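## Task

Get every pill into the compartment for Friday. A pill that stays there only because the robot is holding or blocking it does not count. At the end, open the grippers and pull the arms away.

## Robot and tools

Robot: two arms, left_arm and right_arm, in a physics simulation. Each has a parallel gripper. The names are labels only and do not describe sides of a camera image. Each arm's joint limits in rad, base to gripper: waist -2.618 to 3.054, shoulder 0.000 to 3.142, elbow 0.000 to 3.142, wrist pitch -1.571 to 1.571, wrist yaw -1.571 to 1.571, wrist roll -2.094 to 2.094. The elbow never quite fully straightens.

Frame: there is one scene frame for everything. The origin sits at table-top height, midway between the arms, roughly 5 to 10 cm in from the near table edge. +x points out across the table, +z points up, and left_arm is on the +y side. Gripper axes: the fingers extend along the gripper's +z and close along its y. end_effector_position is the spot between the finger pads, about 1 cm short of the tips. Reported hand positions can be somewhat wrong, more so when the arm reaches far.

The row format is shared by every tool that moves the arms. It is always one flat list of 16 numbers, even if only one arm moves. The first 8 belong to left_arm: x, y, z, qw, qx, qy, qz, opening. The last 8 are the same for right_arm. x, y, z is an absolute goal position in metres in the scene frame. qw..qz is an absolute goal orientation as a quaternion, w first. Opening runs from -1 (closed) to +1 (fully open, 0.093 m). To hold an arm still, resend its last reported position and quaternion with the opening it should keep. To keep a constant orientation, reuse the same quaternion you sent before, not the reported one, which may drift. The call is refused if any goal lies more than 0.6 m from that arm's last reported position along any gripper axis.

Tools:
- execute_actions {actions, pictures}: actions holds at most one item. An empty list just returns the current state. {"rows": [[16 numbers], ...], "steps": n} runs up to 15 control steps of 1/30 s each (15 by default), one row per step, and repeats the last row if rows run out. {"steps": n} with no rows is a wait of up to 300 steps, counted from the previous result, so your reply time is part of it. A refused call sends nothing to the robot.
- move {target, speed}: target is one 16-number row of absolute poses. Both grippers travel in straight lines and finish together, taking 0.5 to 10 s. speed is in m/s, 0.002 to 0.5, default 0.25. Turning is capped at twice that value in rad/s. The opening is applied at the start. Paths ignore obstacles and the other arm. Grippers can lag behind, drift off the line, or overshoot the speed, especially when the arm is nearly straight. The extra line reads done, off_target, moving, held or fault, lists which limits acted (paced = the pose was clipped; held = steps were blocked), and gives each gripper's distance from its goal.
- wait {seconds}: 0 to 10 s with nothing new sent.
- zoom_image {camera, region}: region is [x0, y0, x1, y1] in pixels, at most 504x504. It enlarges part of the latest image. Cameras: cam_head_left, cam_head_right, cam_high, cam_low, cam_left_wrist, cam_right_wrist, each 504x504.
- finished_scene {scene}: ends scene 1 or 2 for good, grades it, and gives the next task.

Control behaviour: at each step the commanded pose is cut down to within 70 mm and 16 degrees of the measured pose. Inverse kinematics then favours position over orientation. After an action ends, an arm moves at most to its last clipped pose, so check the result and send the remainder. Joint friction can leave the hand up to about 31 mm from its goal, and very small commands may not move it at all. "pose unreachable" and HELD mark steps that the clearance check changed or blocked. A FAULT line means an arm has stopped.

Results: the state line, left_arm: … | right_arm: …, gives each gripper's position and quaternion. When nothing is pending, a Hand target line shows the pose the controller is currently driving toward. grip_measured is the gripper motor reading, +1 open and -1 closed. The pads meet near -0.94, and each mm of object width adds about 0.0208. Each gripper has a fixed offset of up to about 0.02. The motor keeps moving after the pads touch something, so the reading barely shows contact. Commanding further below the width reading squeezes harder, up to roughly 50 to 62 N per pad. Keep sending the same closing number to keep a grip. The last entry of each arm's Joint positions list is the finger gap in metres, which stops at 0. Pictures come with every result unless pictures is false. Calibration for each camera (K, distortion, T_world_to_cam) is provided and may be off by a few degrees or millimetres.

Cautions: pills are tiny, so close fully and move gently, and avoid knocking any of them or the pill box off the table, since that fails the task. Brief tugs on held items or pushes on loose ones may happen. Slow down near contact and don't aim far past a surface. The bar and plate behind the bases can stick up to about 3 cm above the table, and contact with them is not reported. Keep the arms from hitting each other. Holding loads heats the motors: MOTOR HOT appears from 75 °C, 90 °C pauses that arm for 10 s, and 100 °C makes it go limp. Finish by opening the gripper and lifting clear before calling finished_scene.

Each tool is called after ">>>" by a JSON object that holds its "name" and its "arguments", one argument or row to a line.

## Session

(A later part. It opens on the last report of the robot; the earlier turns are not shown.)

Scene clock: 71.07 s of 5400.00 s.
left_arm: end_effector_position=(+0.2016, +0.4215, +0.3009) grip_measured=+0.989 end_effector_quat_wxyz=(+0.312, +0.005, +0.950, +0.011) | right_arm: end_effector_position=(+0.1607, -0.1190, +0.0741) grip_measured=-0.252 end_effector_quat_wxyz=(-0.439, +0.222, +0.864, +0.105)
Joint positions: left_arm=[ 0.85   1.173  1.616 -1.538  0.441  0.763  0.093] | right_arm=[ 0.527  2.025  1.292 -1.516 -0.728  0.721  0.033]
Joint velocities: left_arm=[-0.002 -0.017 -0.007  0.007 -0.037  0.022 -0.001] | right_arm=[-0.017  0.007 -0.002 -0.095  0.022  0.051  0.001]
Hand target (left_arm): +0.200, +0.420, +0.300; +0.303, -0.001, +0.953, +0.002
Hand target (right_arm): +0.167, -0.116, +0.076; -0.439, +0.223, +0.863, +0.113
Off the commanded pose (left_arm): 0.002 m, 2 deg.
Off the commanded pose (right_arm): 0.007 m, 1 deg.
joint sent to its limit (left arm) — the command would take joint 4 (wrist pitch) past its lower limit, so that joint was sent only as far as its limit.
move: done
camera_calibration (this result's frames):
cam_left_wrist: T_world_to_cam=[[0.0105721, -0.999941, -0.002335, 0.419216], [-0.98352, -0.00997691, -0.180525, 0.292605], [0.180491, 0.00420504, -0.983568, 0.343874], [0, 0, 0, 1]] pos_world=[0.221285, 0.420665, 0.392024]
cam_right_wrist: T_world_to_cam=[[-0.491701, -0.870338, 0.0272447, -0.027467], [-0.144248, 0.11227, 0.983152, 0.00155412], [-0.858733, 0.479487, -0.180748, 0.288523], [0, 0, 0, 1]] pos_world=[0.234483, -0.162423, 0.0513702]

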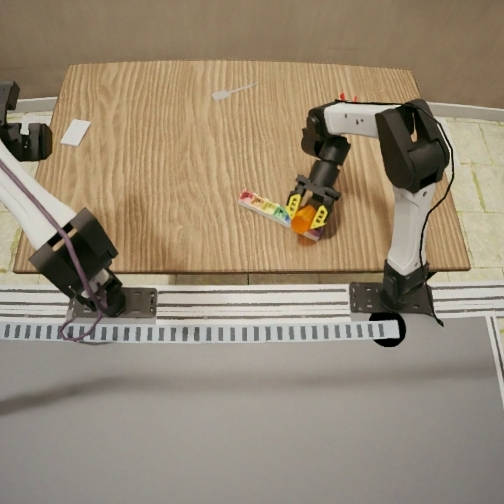

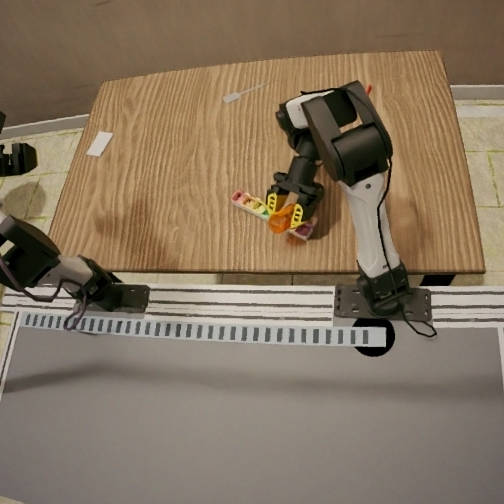

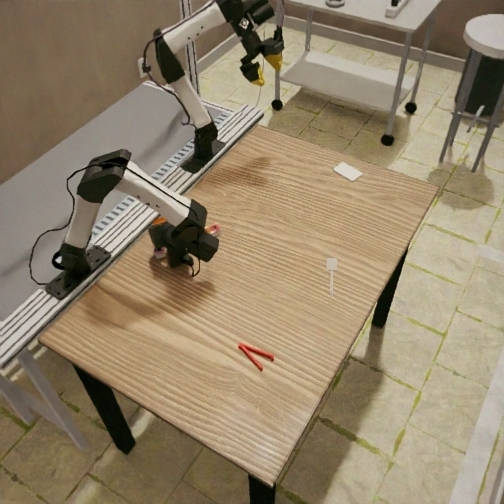

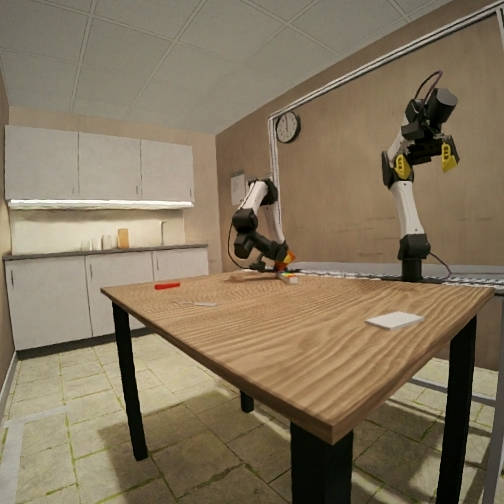

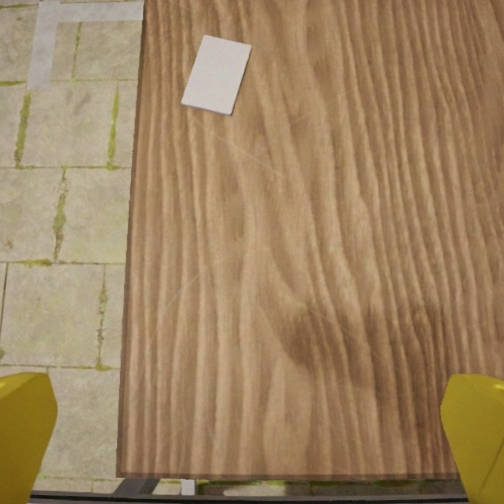

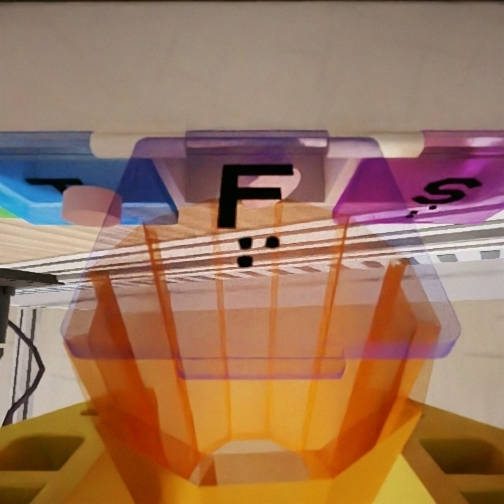

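>>> {"name": "move", "arguments": {
  "target": [0.2,0.42,0.3,0.3,0,0.95,0,1,0.165,-0.12,0.13,-0.126,0.248,0.96,0.033,-0.27],
  "speed": 0.2
}}

>>> {"name": "move", "arguments": {
  "target": [0.2,0.42,0.3,0.3,0,0.95,0,1,0.45,-0.36,0.08,0.609,0,0.793,0,-0.27]
}}

>>> {"name": "move", "arguments": {
  "target": [0.2,0.42,0.3,0.3,0,0.95,0,1,0.45,-0.36,0.041,0.609,0,0.793,0,-0.27],
  "speed": 0.03
}}

Scene clock: 73.87 s of 5400.00 s.
left_arm: end_effector_position=(+0.2016, +0.4215, +0.3009) grip_measured=+0.989 end_effector_quat_wxyz=(+0.312, +0.005, +0.950, +0.011) | right_arm: end_effector_position=(+0.1608, -0.1252, +0.1224) grip_measured=-0.252 end_effector_quat_wxyz=(-0.139, +0.251, +0.958, +0.023)
Joint positions: left_arm=[ 0.85   1.173  1.616 -1.538  0.441  0.763  0.093] | right_arm=[ 0.783  1.607  1.293 -1.387 -0.266  1.231  0.033]
Joint velocities: left_arm=[-0.007 -0.002 -0.012 -0.037 -0.007 -0.066  0.001] | right_arm=[ 0.007  0.002  0.002 -0.022  0.051  0.022  0.   ]
Hand target (left_arm): +0.200, +0.420, +0.300; +0.303, -0.001, +0.953, +0.002
Hand target (right_arm): +0.164, -0.122, +0.128; -0.125, +0.249, +0.960, +0.036
Off the commanded pose (left_arm): 0.002 m, 2 deg.
Off the commanded pose (right_arm): 0.010 m, 2 deg.
joint sent to its limit (left arm) — the command would take joint 4 (wrist pitch) past its lower limit, so that joint was sent only as far as its limit.
move: done
camera_calibration (this result's frames):
cam_left_wrist: T_world_to_cam=[[0.0105721, -0.999941, -0.002335, 0.419216], [-0.98352, -0.00997691, -0.180525, 0.292605], [0.180491, 0.00420504, -0.983568, 0.343874], [0, 0, 0, 1]] pos_world=[0.221285, 0.420665, 0.392024]
cam_right_wrist: T_world_to_cam=[[-0.507069, -0.861538, 0.025175, -0.0303599], [-0.631948, 0.391486, 0.668865, 0.106546], [-0.586108, 0.323251, -0.742958, 0.305774], [0, 0, 0, 1]] pos_world=[0.231153, -0.166709, 0.156677]

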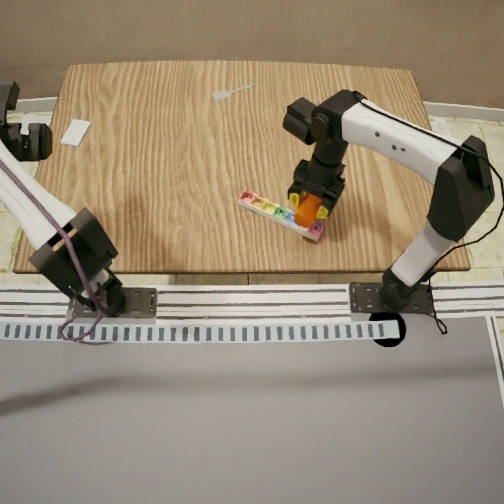

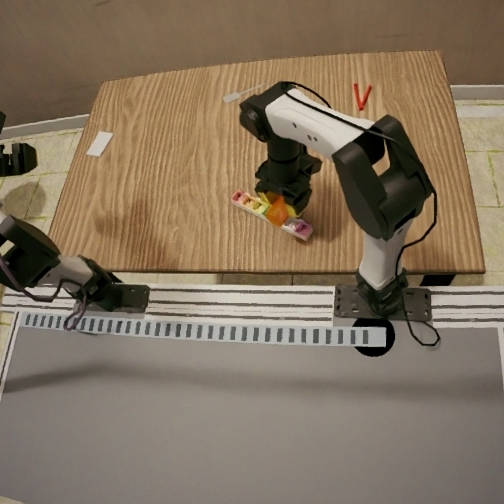

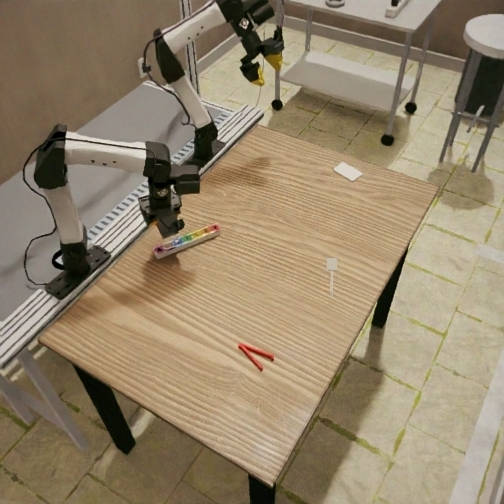

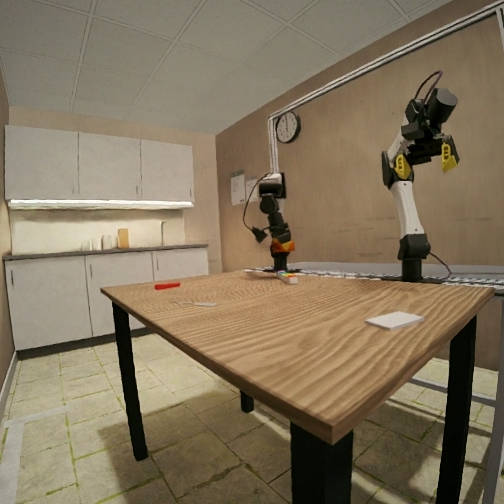

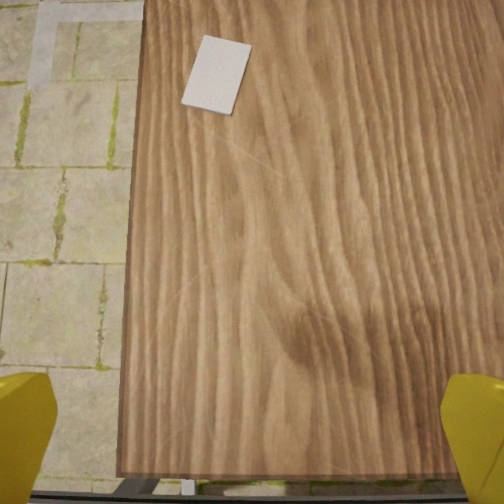

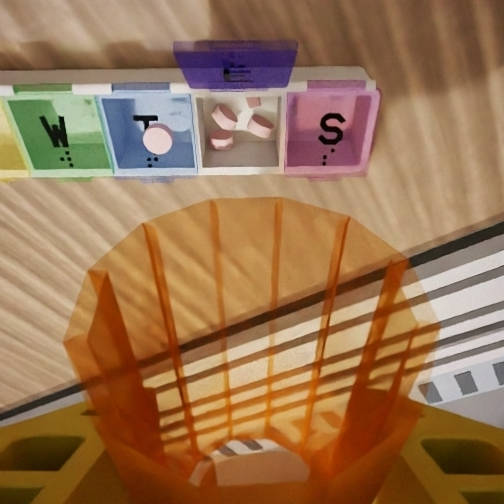

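Scene clock: 77.97 s of 5400.00 s.
left_arm: end_effector_position=(+0.2016, +0.4215, +0.3009) grip_measured=+0.989 end_effector_quat_wxyz=(+0.312, +0.005, +0.950, +0.011) | right_arm: end_effector_position=(+0.4556, -0.3502, +0.0815) grip_measured=-0.252 end_effector_quat_wxyz=(+0.609, +0.004, +0.793, +0.012)
Joint positions: left_arm=[ 0.85   1.173  1.616 -1.538  0.441  0.763  0.093] | right_arm=[-0.044  1.863  0.557  1.027 -0.101 -0.008  0.033]
Joint velocities: left_arm=[ 0.017 -0.007 -0.007  0.007  0.022 -0.051 -0.   ] | right_arm=[-0.007  0.012 -0.012  0.037 -0.037  0.051 -0.   ]
Hand target (left_arm): +0.200, +0.420, +0.300; +0.303, -0.001, +0.953, +0.002
Hand target (right_arm): +0.455, -0.352, +0.078; +0.609, +0.002, +0.793, +0.011
Off the commanded pose (left_arm): 0.002 m, 2 deg.
Off the commanded pose (right_arm): 0.011 m, 1 deg.
joint sent to its limit (left arm) — the command would take joint 4 (wrist pitch) past its lower limit, so that joint was sent only as far as its limit.
move: off_target (right_arm); limits=paced
camera_calibration (this result's frames):
cam_left_wrist: T_world_to_cam=[[0.0105721, -0.999941, -0.002335, 0.419216], [-0.98352, -0.00997691, -0.180525, 0.292605], [0.180491, 0.00420504, -0.983568, 0.343874], [0, 0, 0, 1]] pos_world=[0.221285, 0.420665, 0.392024]
cam_right_wrist: T_world_to_cam=[[0.00832785, -0.9989, -0.0461499, -0.350763], [-0.654822, 0.0294319, -0.755209, 0.407963], [0.755737, 0.0365092, -0.653857, -0.19814], [0, 0, 0, 1]] pos_world=[0.419806, -0.35515, 0.162354]

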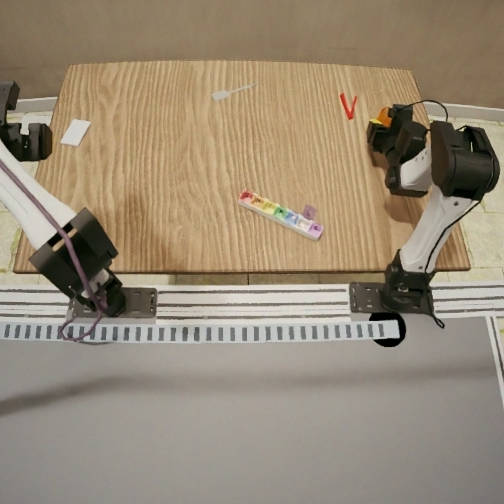

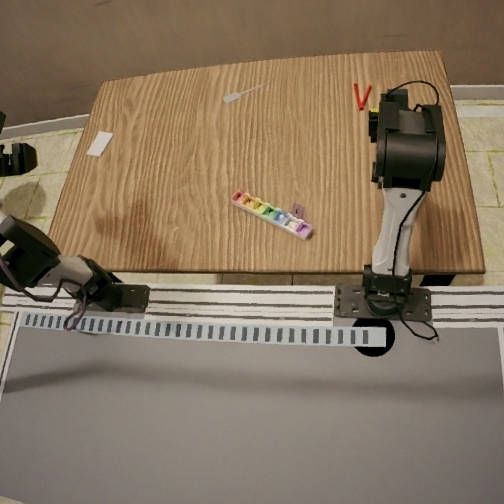

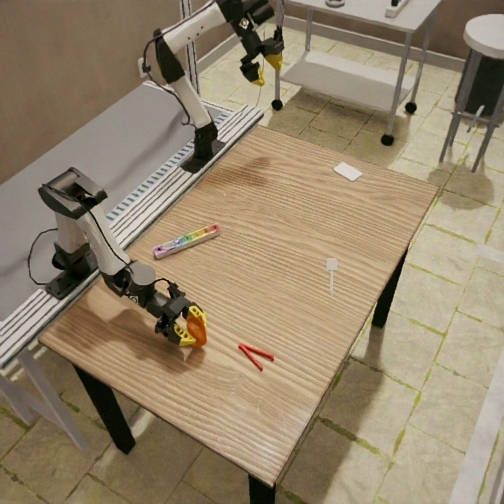

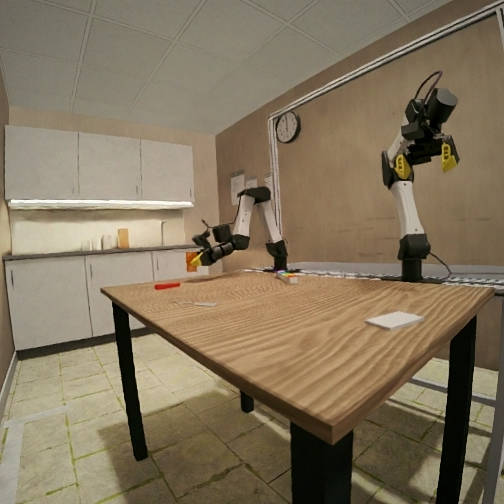

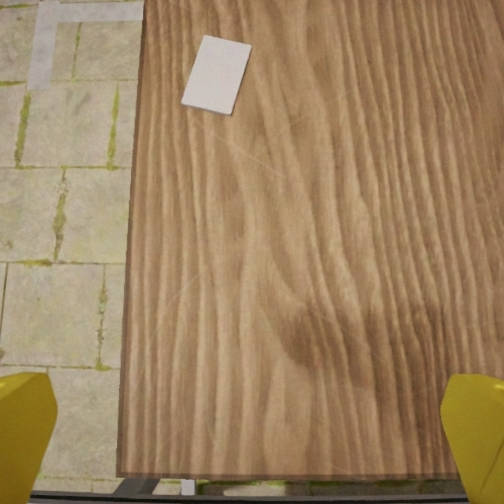

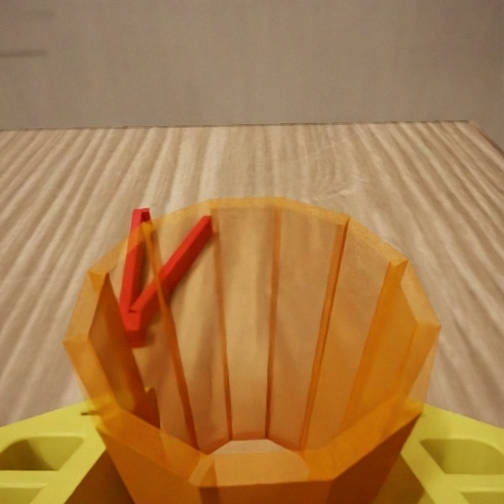

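Scene clock: 79.60 s of 5400.00 s.
left_arm: end_effector_position=(+0.2016, +0.4215, +0.3009) grip_measured=+0.989 end_effector_quat_wxyz=(+0.312, +0.005, +0.950, +0.011) | right_arm: end_effector_position=(+0.4591, -0.3593, +0.0512) grip_measured=-0.252 end_effector_quat_wxyz=(+0.616, +0.002, +0.788, +0.000)
Joint positions: left_arm=[ 0.85   1.173  1.616 -1.538  0.441  0.763  0.093] | right_arm=[-0.066  2.036  0.557  1.217 -0.107 -0.029  0.033]
Joint velocities: left_arm=[-0.027  0.002 -0.022  0.007 -0.007 -0.051 -0.001] | right_arm=[-0.007  0.012 -0.002  0.154 -0.022 -0.022 -0.001]
Hand target (left_arm): +0.200, +0.420, +0.300; +0.303, -0.001, +0.953, +0.002
Hand target (right_arm): +0.451, -0.360, +0.041; +0.609, +0.000, +0.793, +0.000
Off the commanded pose (left_arm): 0.002 m, 2 deg.
Off the commanded pose (right_arm): 0.014 m, 1 deg.
joint sent to its limit (left arm) — the command would take joint 4 (wrist pitch) past its lower limit, so that joint was sent only as far as its limit.
move: off_target (right_arm)
camera_calibration (this result's frames):
cam_left_wrist: T_world_to_cam=[[0.0105721, -0.999941, -0.002335, 0.419216], [-0.98352, -0.00997691, -0.180525, 0.292605], [0.180491, 0.00420504, -0.983568, 0.343874], [0, 0, 0, 1]] pos_world=[0.221285, 0.420665, 0.392024]
cam_right_wrist: T_world_to_cam=[[-0.00208326, -0.999667, -0.0257385, -0.357851], [-0.640794, 0.0210943, -0.767423, 0.378918], [0.76771, 0.0148943, -0.640624, -0.234235], [0, 0, 0, 1]] pos_world=[0.421888, -0.362236, 0.131524]

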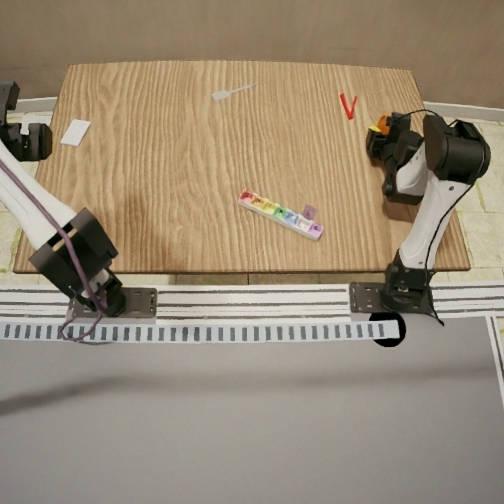

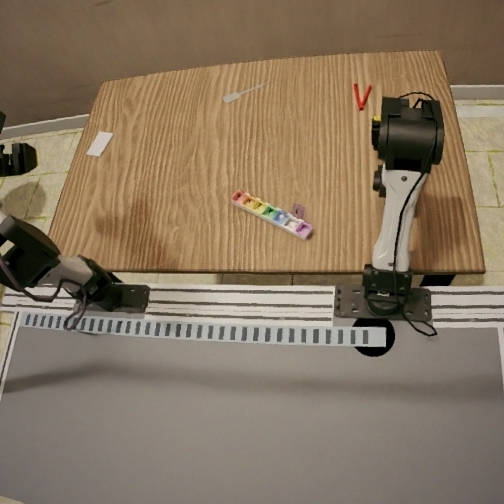

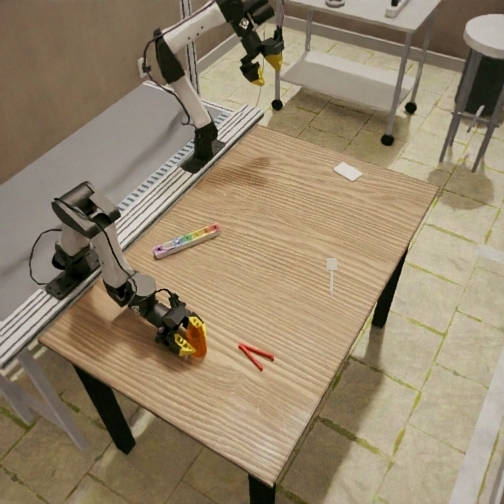

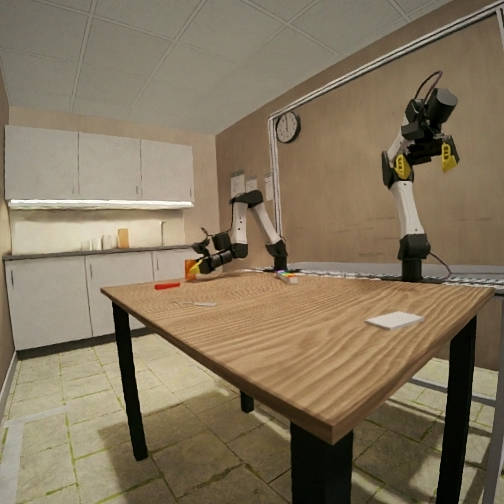

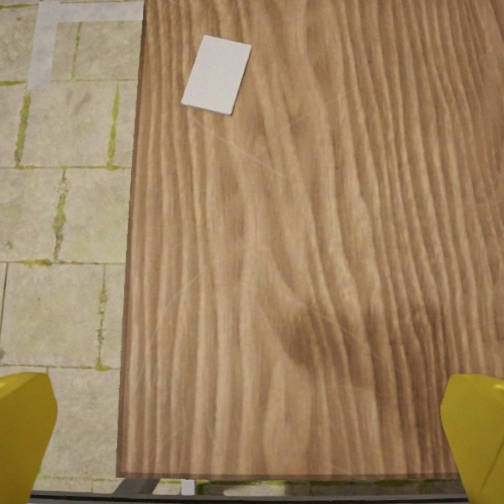

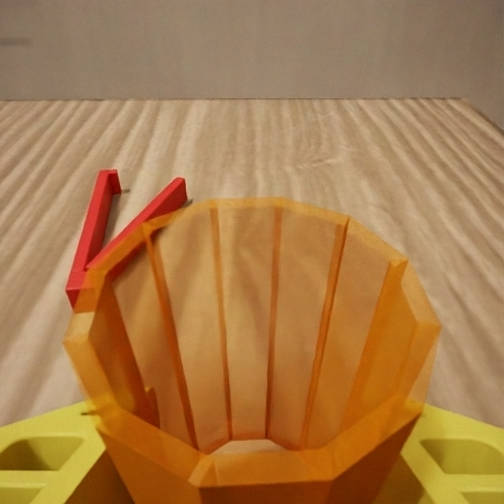

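>>> {"name": "move", "arguments": {
  "target": [0.2,0.42,0.3,0.3,0,0.95,0,1,0.45,-0.36,0.035,0.609,0,0.793,0,-0.27],
  "speed": 0.02
}}

>>> {"name": "move", "arguments": {
  "target": [0.2,0.42,0.3,0.3,0,0.95,0,1,0.45,-0.36,0.037,0.609,0,0.793,0,1],
  "speed": 0.02
}}

>>> {"name": "move", "arguments": {
  "target": [0.2,0.42,0.3,0.3,0,0.95,0,1,0.36,-0.36,0.1,0.609,0,0.793,0,1],
  "speed": 0.15
}}

>>> {"name": "move", "arguments": {
  "target": [0.2,0.42,0.3,0.3,0,0.95,0,1,0.1766,-0.132,0.12,0,0.25,0.968,0,0.75]
}}

Scene clock: 81.97 s of 5400.00 s.
left_arm: end_effector_position=(+0.2016, +0.4215, +0.3009) grip_measured=+0.989 end_effector_quat_wxyz=(+0.312, +0.005, +0.950, +0.011) | right_arm: end_effector_position=(+0.4595, -0.3593, +0.0469) grip_measured=-0.252 end_effector_quat_wxyz=(+0.619, +0.001, +0.785, -0.000)
Joint positions: left_arm=[ 0.85   1.173  1.616 -1.538  0.441  0.763  0.093] | right_arm=[-0.066  2.066  0.557  1.256 -0.108 -0.031  0.033]
Joint velocities: left_arm=[ 0.007 -0.002 -0.007 -0.007  0.081 -0.007  0.   ] | right_arm=[-0.002 -0.002 -0.002 -0.022  0.007 -0.081  0.   ]
Hand target (left_arm): +0.200, +0.420, +0.300; +0.303, -0.001, +0.953, +0.002
Hand target (right_arm): +0.450, -0.360, +0.035; +0.609, +0.000, +0.793, -0.000
Off the commanded pose (left_arm): 0.002 m, 2 deg.
Off the commanded pose (right_arm): 0.015 m, 2 deg.
joint sent to its limit (left arm) — the command would take joint 4 (wrist pitch) past its lower limit, so that joint was sent only as far as its limit.
move: off_target (right_arm)
camera_calibration (this result's frames):
cam_left_wrist: T_world_to_cam=[[0.0105721, -0.999941, -0.002335, 0.419216], [-0.98352, -0.00997691, -0.180525, 0.292605], [0.180491, 0.00420504, -0.983568, 0.343874], [0, 0, 0, 1]] pos_world=[0.221285, 0.420665, 0.392024]
cam_right_wrist: T_world_to_cam=[[-0.00128813, -0.999715, -0.0238214, -0.358391], [-0.63467, 0.0192261, -0.772544, 0.372608], [0.772783, 0.0141236, -0.634514, -0.2402], [0, 0, 0, 1]] pos_world=[0.421644, -0.36206, 0.126908]

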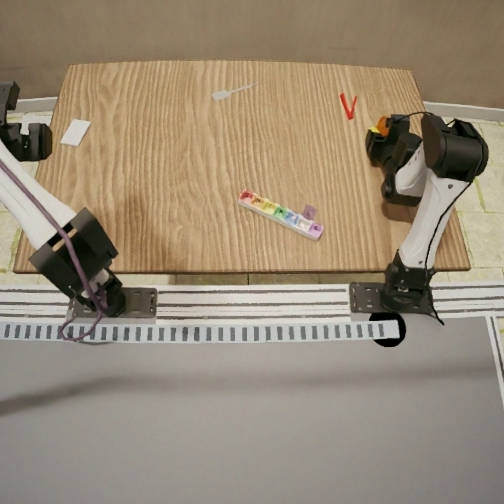

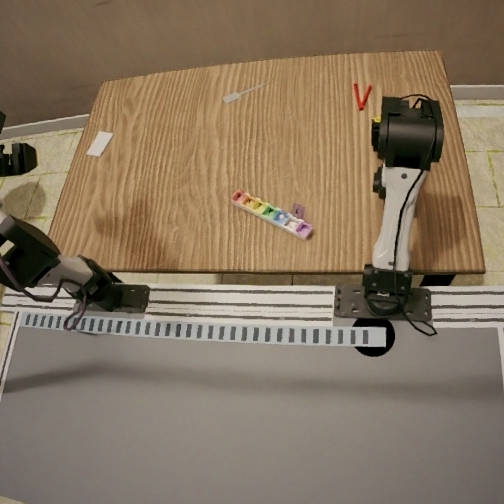

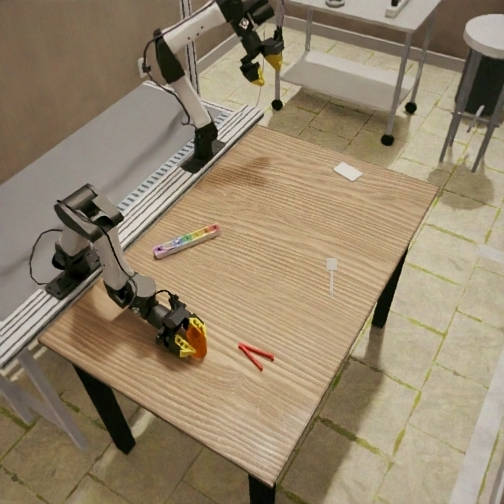

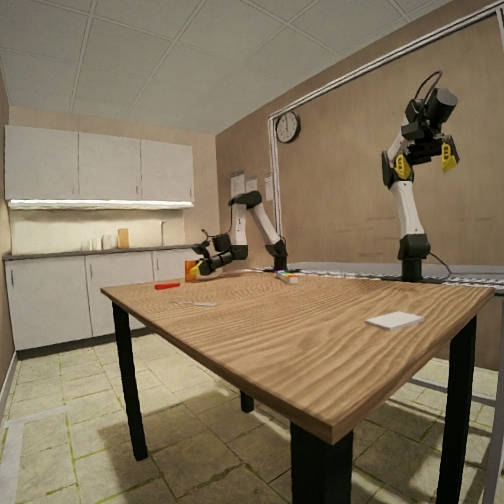

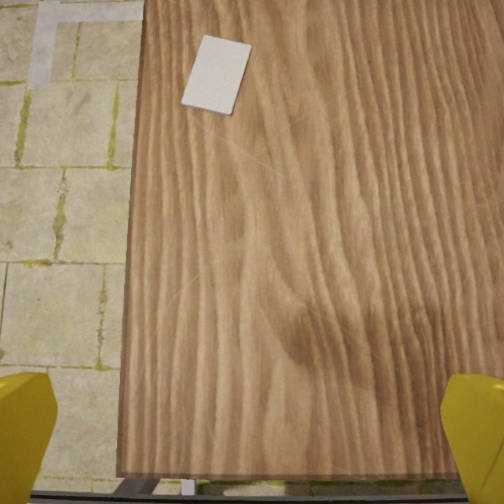

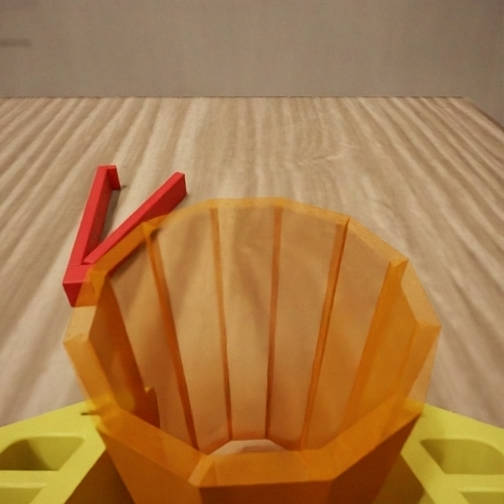

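Scene clock: 83.03 s of 5400.00 s.
left_arm: end_effector_position=(+0.2016, +0.4215, +0.3009) grip_measured=+0.989 end_effector_quat_wxyz=(+0.312, +0.005, +0.950, +0.011) | right_arm: end_effector_position=(+0.4596, -0.3592, +0.0470) grip_measured=+0.988 end_effector_quat_wxyz=(+0.620, +0.001, +0.785, -0.000)
Joint positions: left_arm=[ 0.85   1.173  1.616 -1.538  0.441  0.763  0.093] | right_arm=[-0.066  2.066  0.557  1.256 -0.108 -0.031  0.093]
Joint velocities: left_arm=[ 0.017  0.002  0.007  0.037 -0.051  0.022  0.   ] | right_arm=[-0.002  0.007  0.007  0.051 -0.051 -0.066  0.   ]
Hand target (left_arm): +0.200, +0.420, +0.300; +0.303, -0.001, +0.953, +0.002
Hand target (right_arm): +0.450, -0.360, +0.037; +0.609, +0.000, +0.793, +0.000
Off the commanded pose (left_arm): 0.002 m, 2 deg.
Off the commanded pose (right_arm): 0.014 m, 2 deg.
joint sent to its limit (left arm) — the command would take joint 4 (wrist pitch) past its lower limit, so that joint was sent only as far as its limit.
move: off_target (right_arm)
camera_calibration (this result's frames):
cam_left_wrist: T_world_to_cam=[[0.0105721, -0.999941, -0.002335, 0.419216], [-0.98352, -0.00997691, -0.180525, 0.292605], [0.180491, 0.00420504, -0.983568, 0.343874], [0, 0, 0, 1]] pos_world=[0.221285, 0.420665, 0.392024]
cam_right_wrist: T_world_to_cam=[[-0.000910135, -0.999715, -0.0238672, -0.358499], [-0.634374, 0.0190272, -0.772792, 0.372496], [0.773025, 0.0144374, -0.634211, -0.240173], [0, 0, 0, 1]] pos_world=[0.421635, -0.362017, 0.126985]

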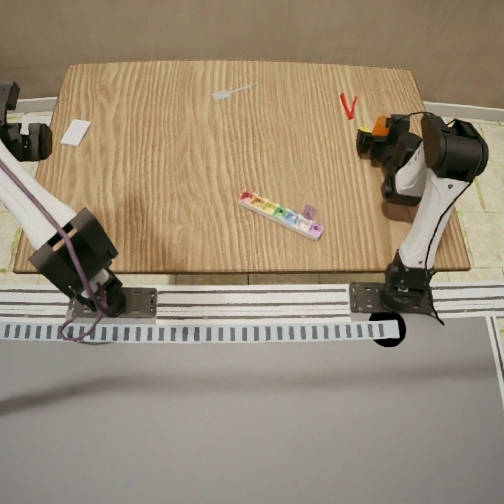

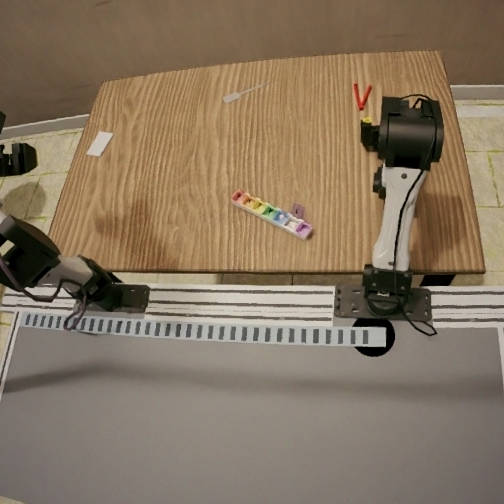

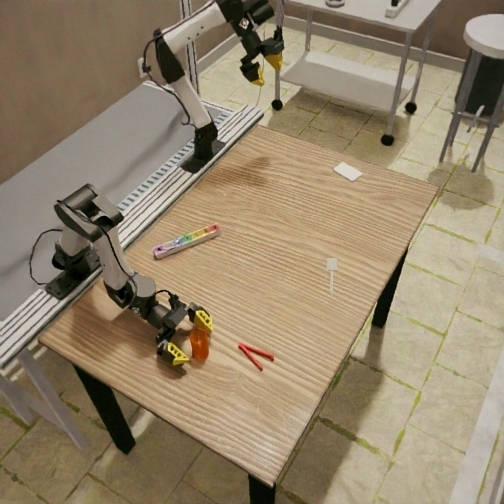

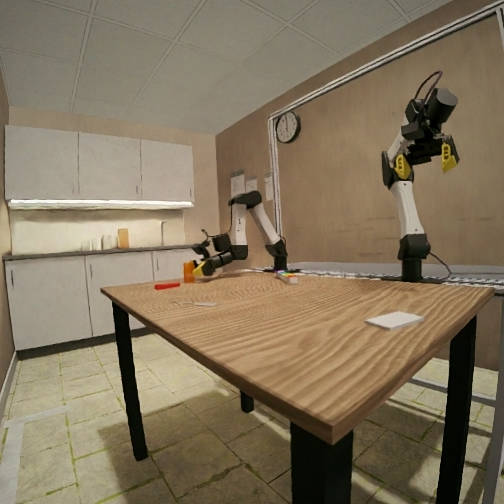

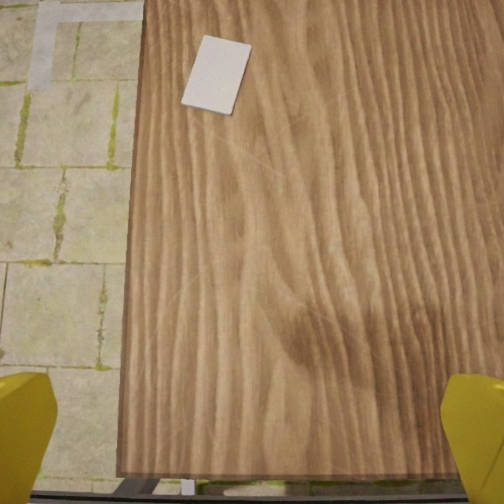

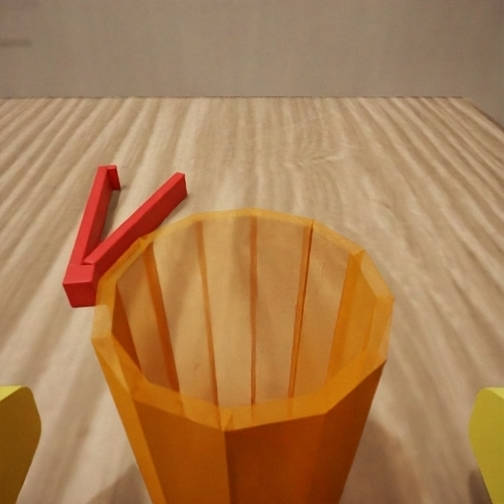

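Scene clock: 84.53 s of 5400.00 s.
left_arm: end_effector_position=(+0.2016, +0.4215, +0.3009) grip_measured=+0.989 end_effector_quat_wxyz=(+0.312, +0.005, +0.950, +0.011) | right_arm: end_effector_position=(+0.3653, -0.3607, +0.1005) grip_measured=+0.988 end_effector_quat_wxyz=(+0.612, +0.001, +0.791, +0.001)
Joint positions: left_arm=[ 0.85   1.173  1.616 -1.538  0.441  0.763  0.093] | right_arm=[-0.125  1.463  0.231  0.956 -0.166 -0.047  0.093]
Joint velocities: left_arm=[-0.002  0.007 -0.017 -0.081 -0.007  0.037 -0.001] | right_arm=[-0.012 -0.007 -0.002 -0.037  0.022 -0.007 -0.   ]
Hand target (left_arm): +0.200, +0.420, +0.300; +0.303, -0.001, +0.953, +0.002
Hand target (right_arm): +0.360, -0.361, +0.098; +0.609, +0.000, +0.793, +0.000
Off the commanded pose (left_arm): 0.002 m, 2 deg.
Off the commanded pose (right_arm): 0.005 m, 0 deg.
joint sent to its limit (left arm) — the command would take joint 4 (wrist pitch) past its lower limit, so that joint was sent only as far as its limit.
move: done
camera_calibration (this result's frames):
cam_left_wrist: T_world_to_cam=[[0.0105721, -0.999941, -0.002335, 0.419216], [-0.98352, -0.00997691, -0.180525, 0.292605], [0.180491, 0.00420504, -0.983568, 0.343874], [0, 0, 0, 1]] pos_world=[0.221285, 0.420665, 0.392024]
cam_right_wrist: T_world_to_cam=[[-0.000964845, -0.999659, -0.0260928, -0.358539], [-0.649821, 0.0204596, -0.759812, 0.358936], [0.760087, 0.0162226, -0.649619, -0.126446], [0, 0, 0, 1]] pos_world=[0.329008, -0.363709, 0.181227]

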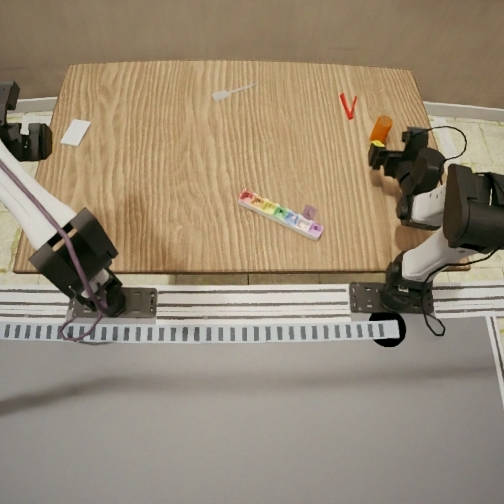

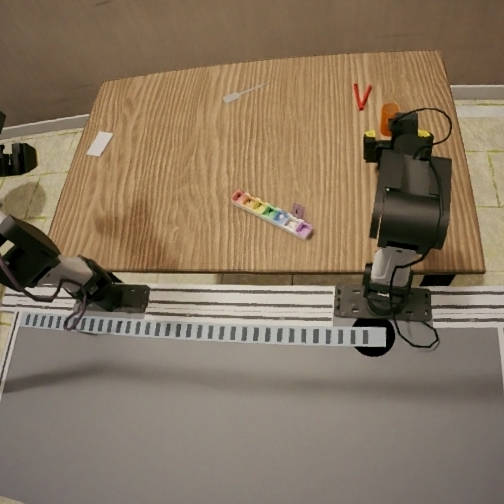

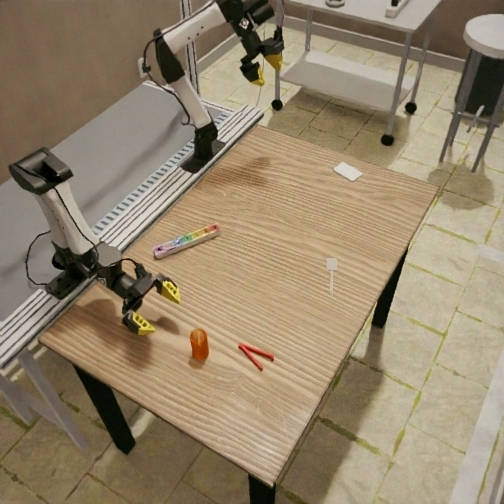

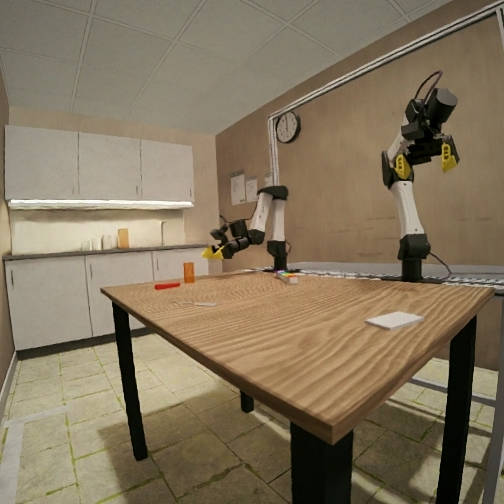

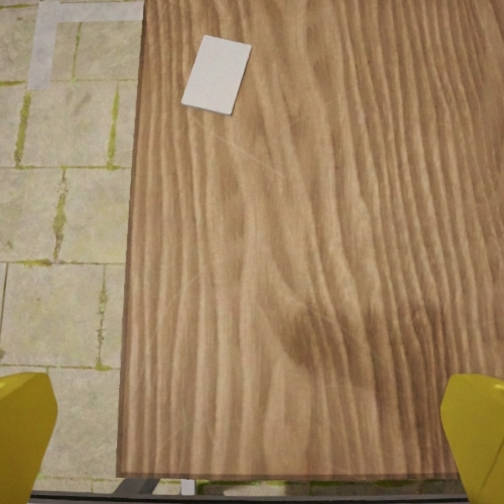

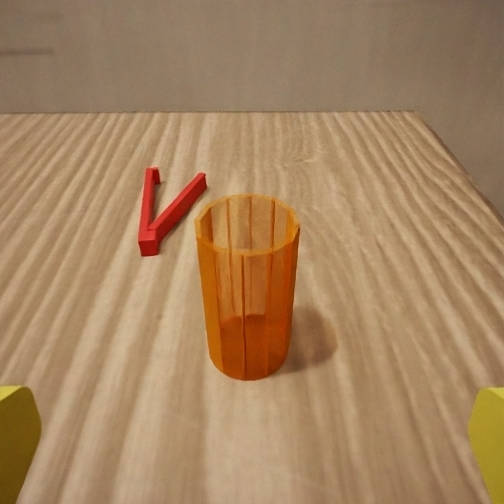

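Scene clock: 87.90 s of 5400.00 s.
left_arm: end_effector_position=(+0.2016, +0.4215, +0.3009) grip_measured=+0.989 end_effector_quat_wxyz=(+0.312, +0.005, +0.950, +0.011) | right_arm: end_effector_position=(+0.1698, -0.1459, +0.1193) grip_measured=+0.751 end_effector_quat_wxyz=(+0.005, +0.255, +0.967, -0.012)
Joint positions: left_arm=[ 0.85   1.173  1.616 -1.538  0.441  0.763  0.093] | right_arm=[ 0.884  1.494  1.201 -1.308  0.01   1.351  0.081]
Joint velocities: left_arm=[ 0.002  0.002 -0.007  0.037 -0.022 -0.007 -0.   ] | right_arm=[-0.002 -0.007  0.012 -0.007 -0.095  0.022 -0.   ]
Hand target (left_arm): +0.200, +0.420, +0.300; +0.303, -0.001, +0.953, +0.002
Hand target (right_arm): +0.172, -0.140, +0.123; +0.003, +0.256, +0.967, -0.008
Off the commanded pose (left_arm): 0.002 m, 2 deg.
Off the commanded pose (right_arm): 0.016 m, 2 deg.
joint sent to its limit (left arm) — the command would take joint 4 (wrist pitch) past its lower limit, so that joint was sent only as far as its limit.
move: off_target (right_arm)
camera_calibration (this result's frames):
cam_left_wrist: T_world_to_cam=[[0.0105721, -0.999941, -0.002335, 0.419216], [-0.98352, -0.00997691, -0.180525, 0.292605], [0.180491, 0.00420504, -0.983568, 0.343874], [0, 0, 0, 1]] pos_world=[0.221285, 0.420665, 0.392024]
cam_right_wrist: T_world_to_cam=[[-0.512156, -0.858762, 0.0149455, -0.0410766], [-0.775231, 0.46969, 0.422383, 0.187626], [-0.369747, 0.20474, -0.906294, 0.280869], [0, 0, 0, 1]] pos_world=[0.228266, -0.180906, 0.175914]

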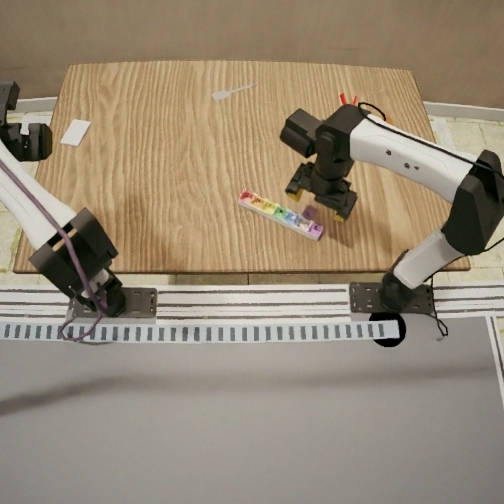

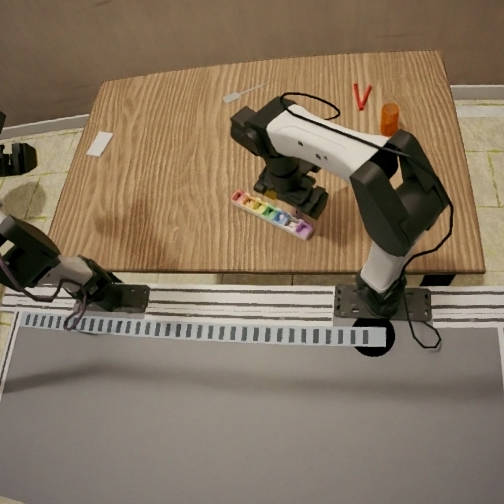

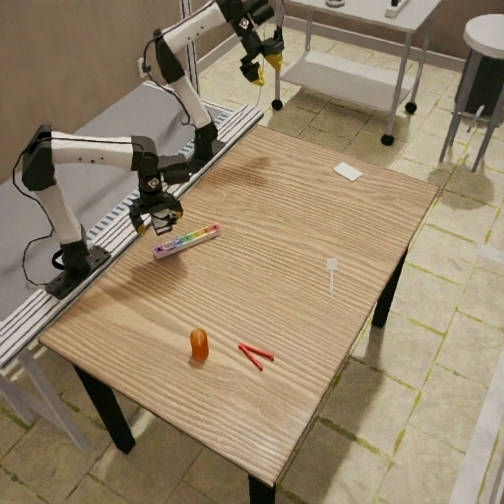

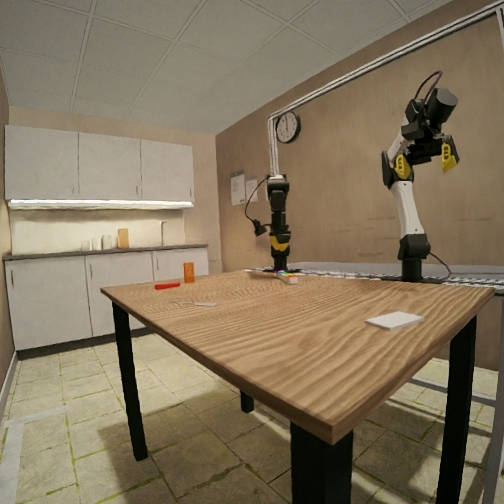

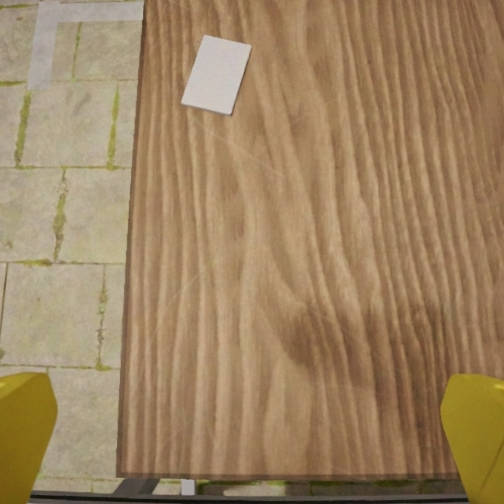

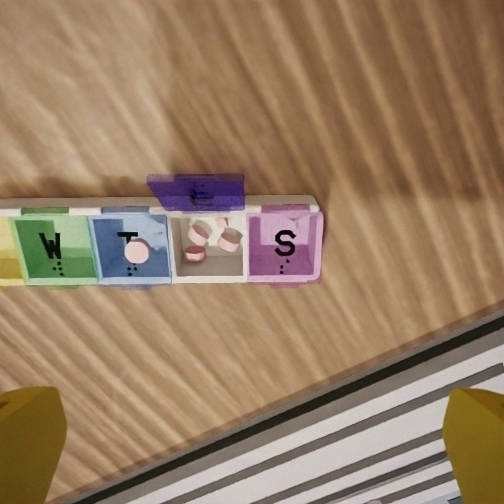

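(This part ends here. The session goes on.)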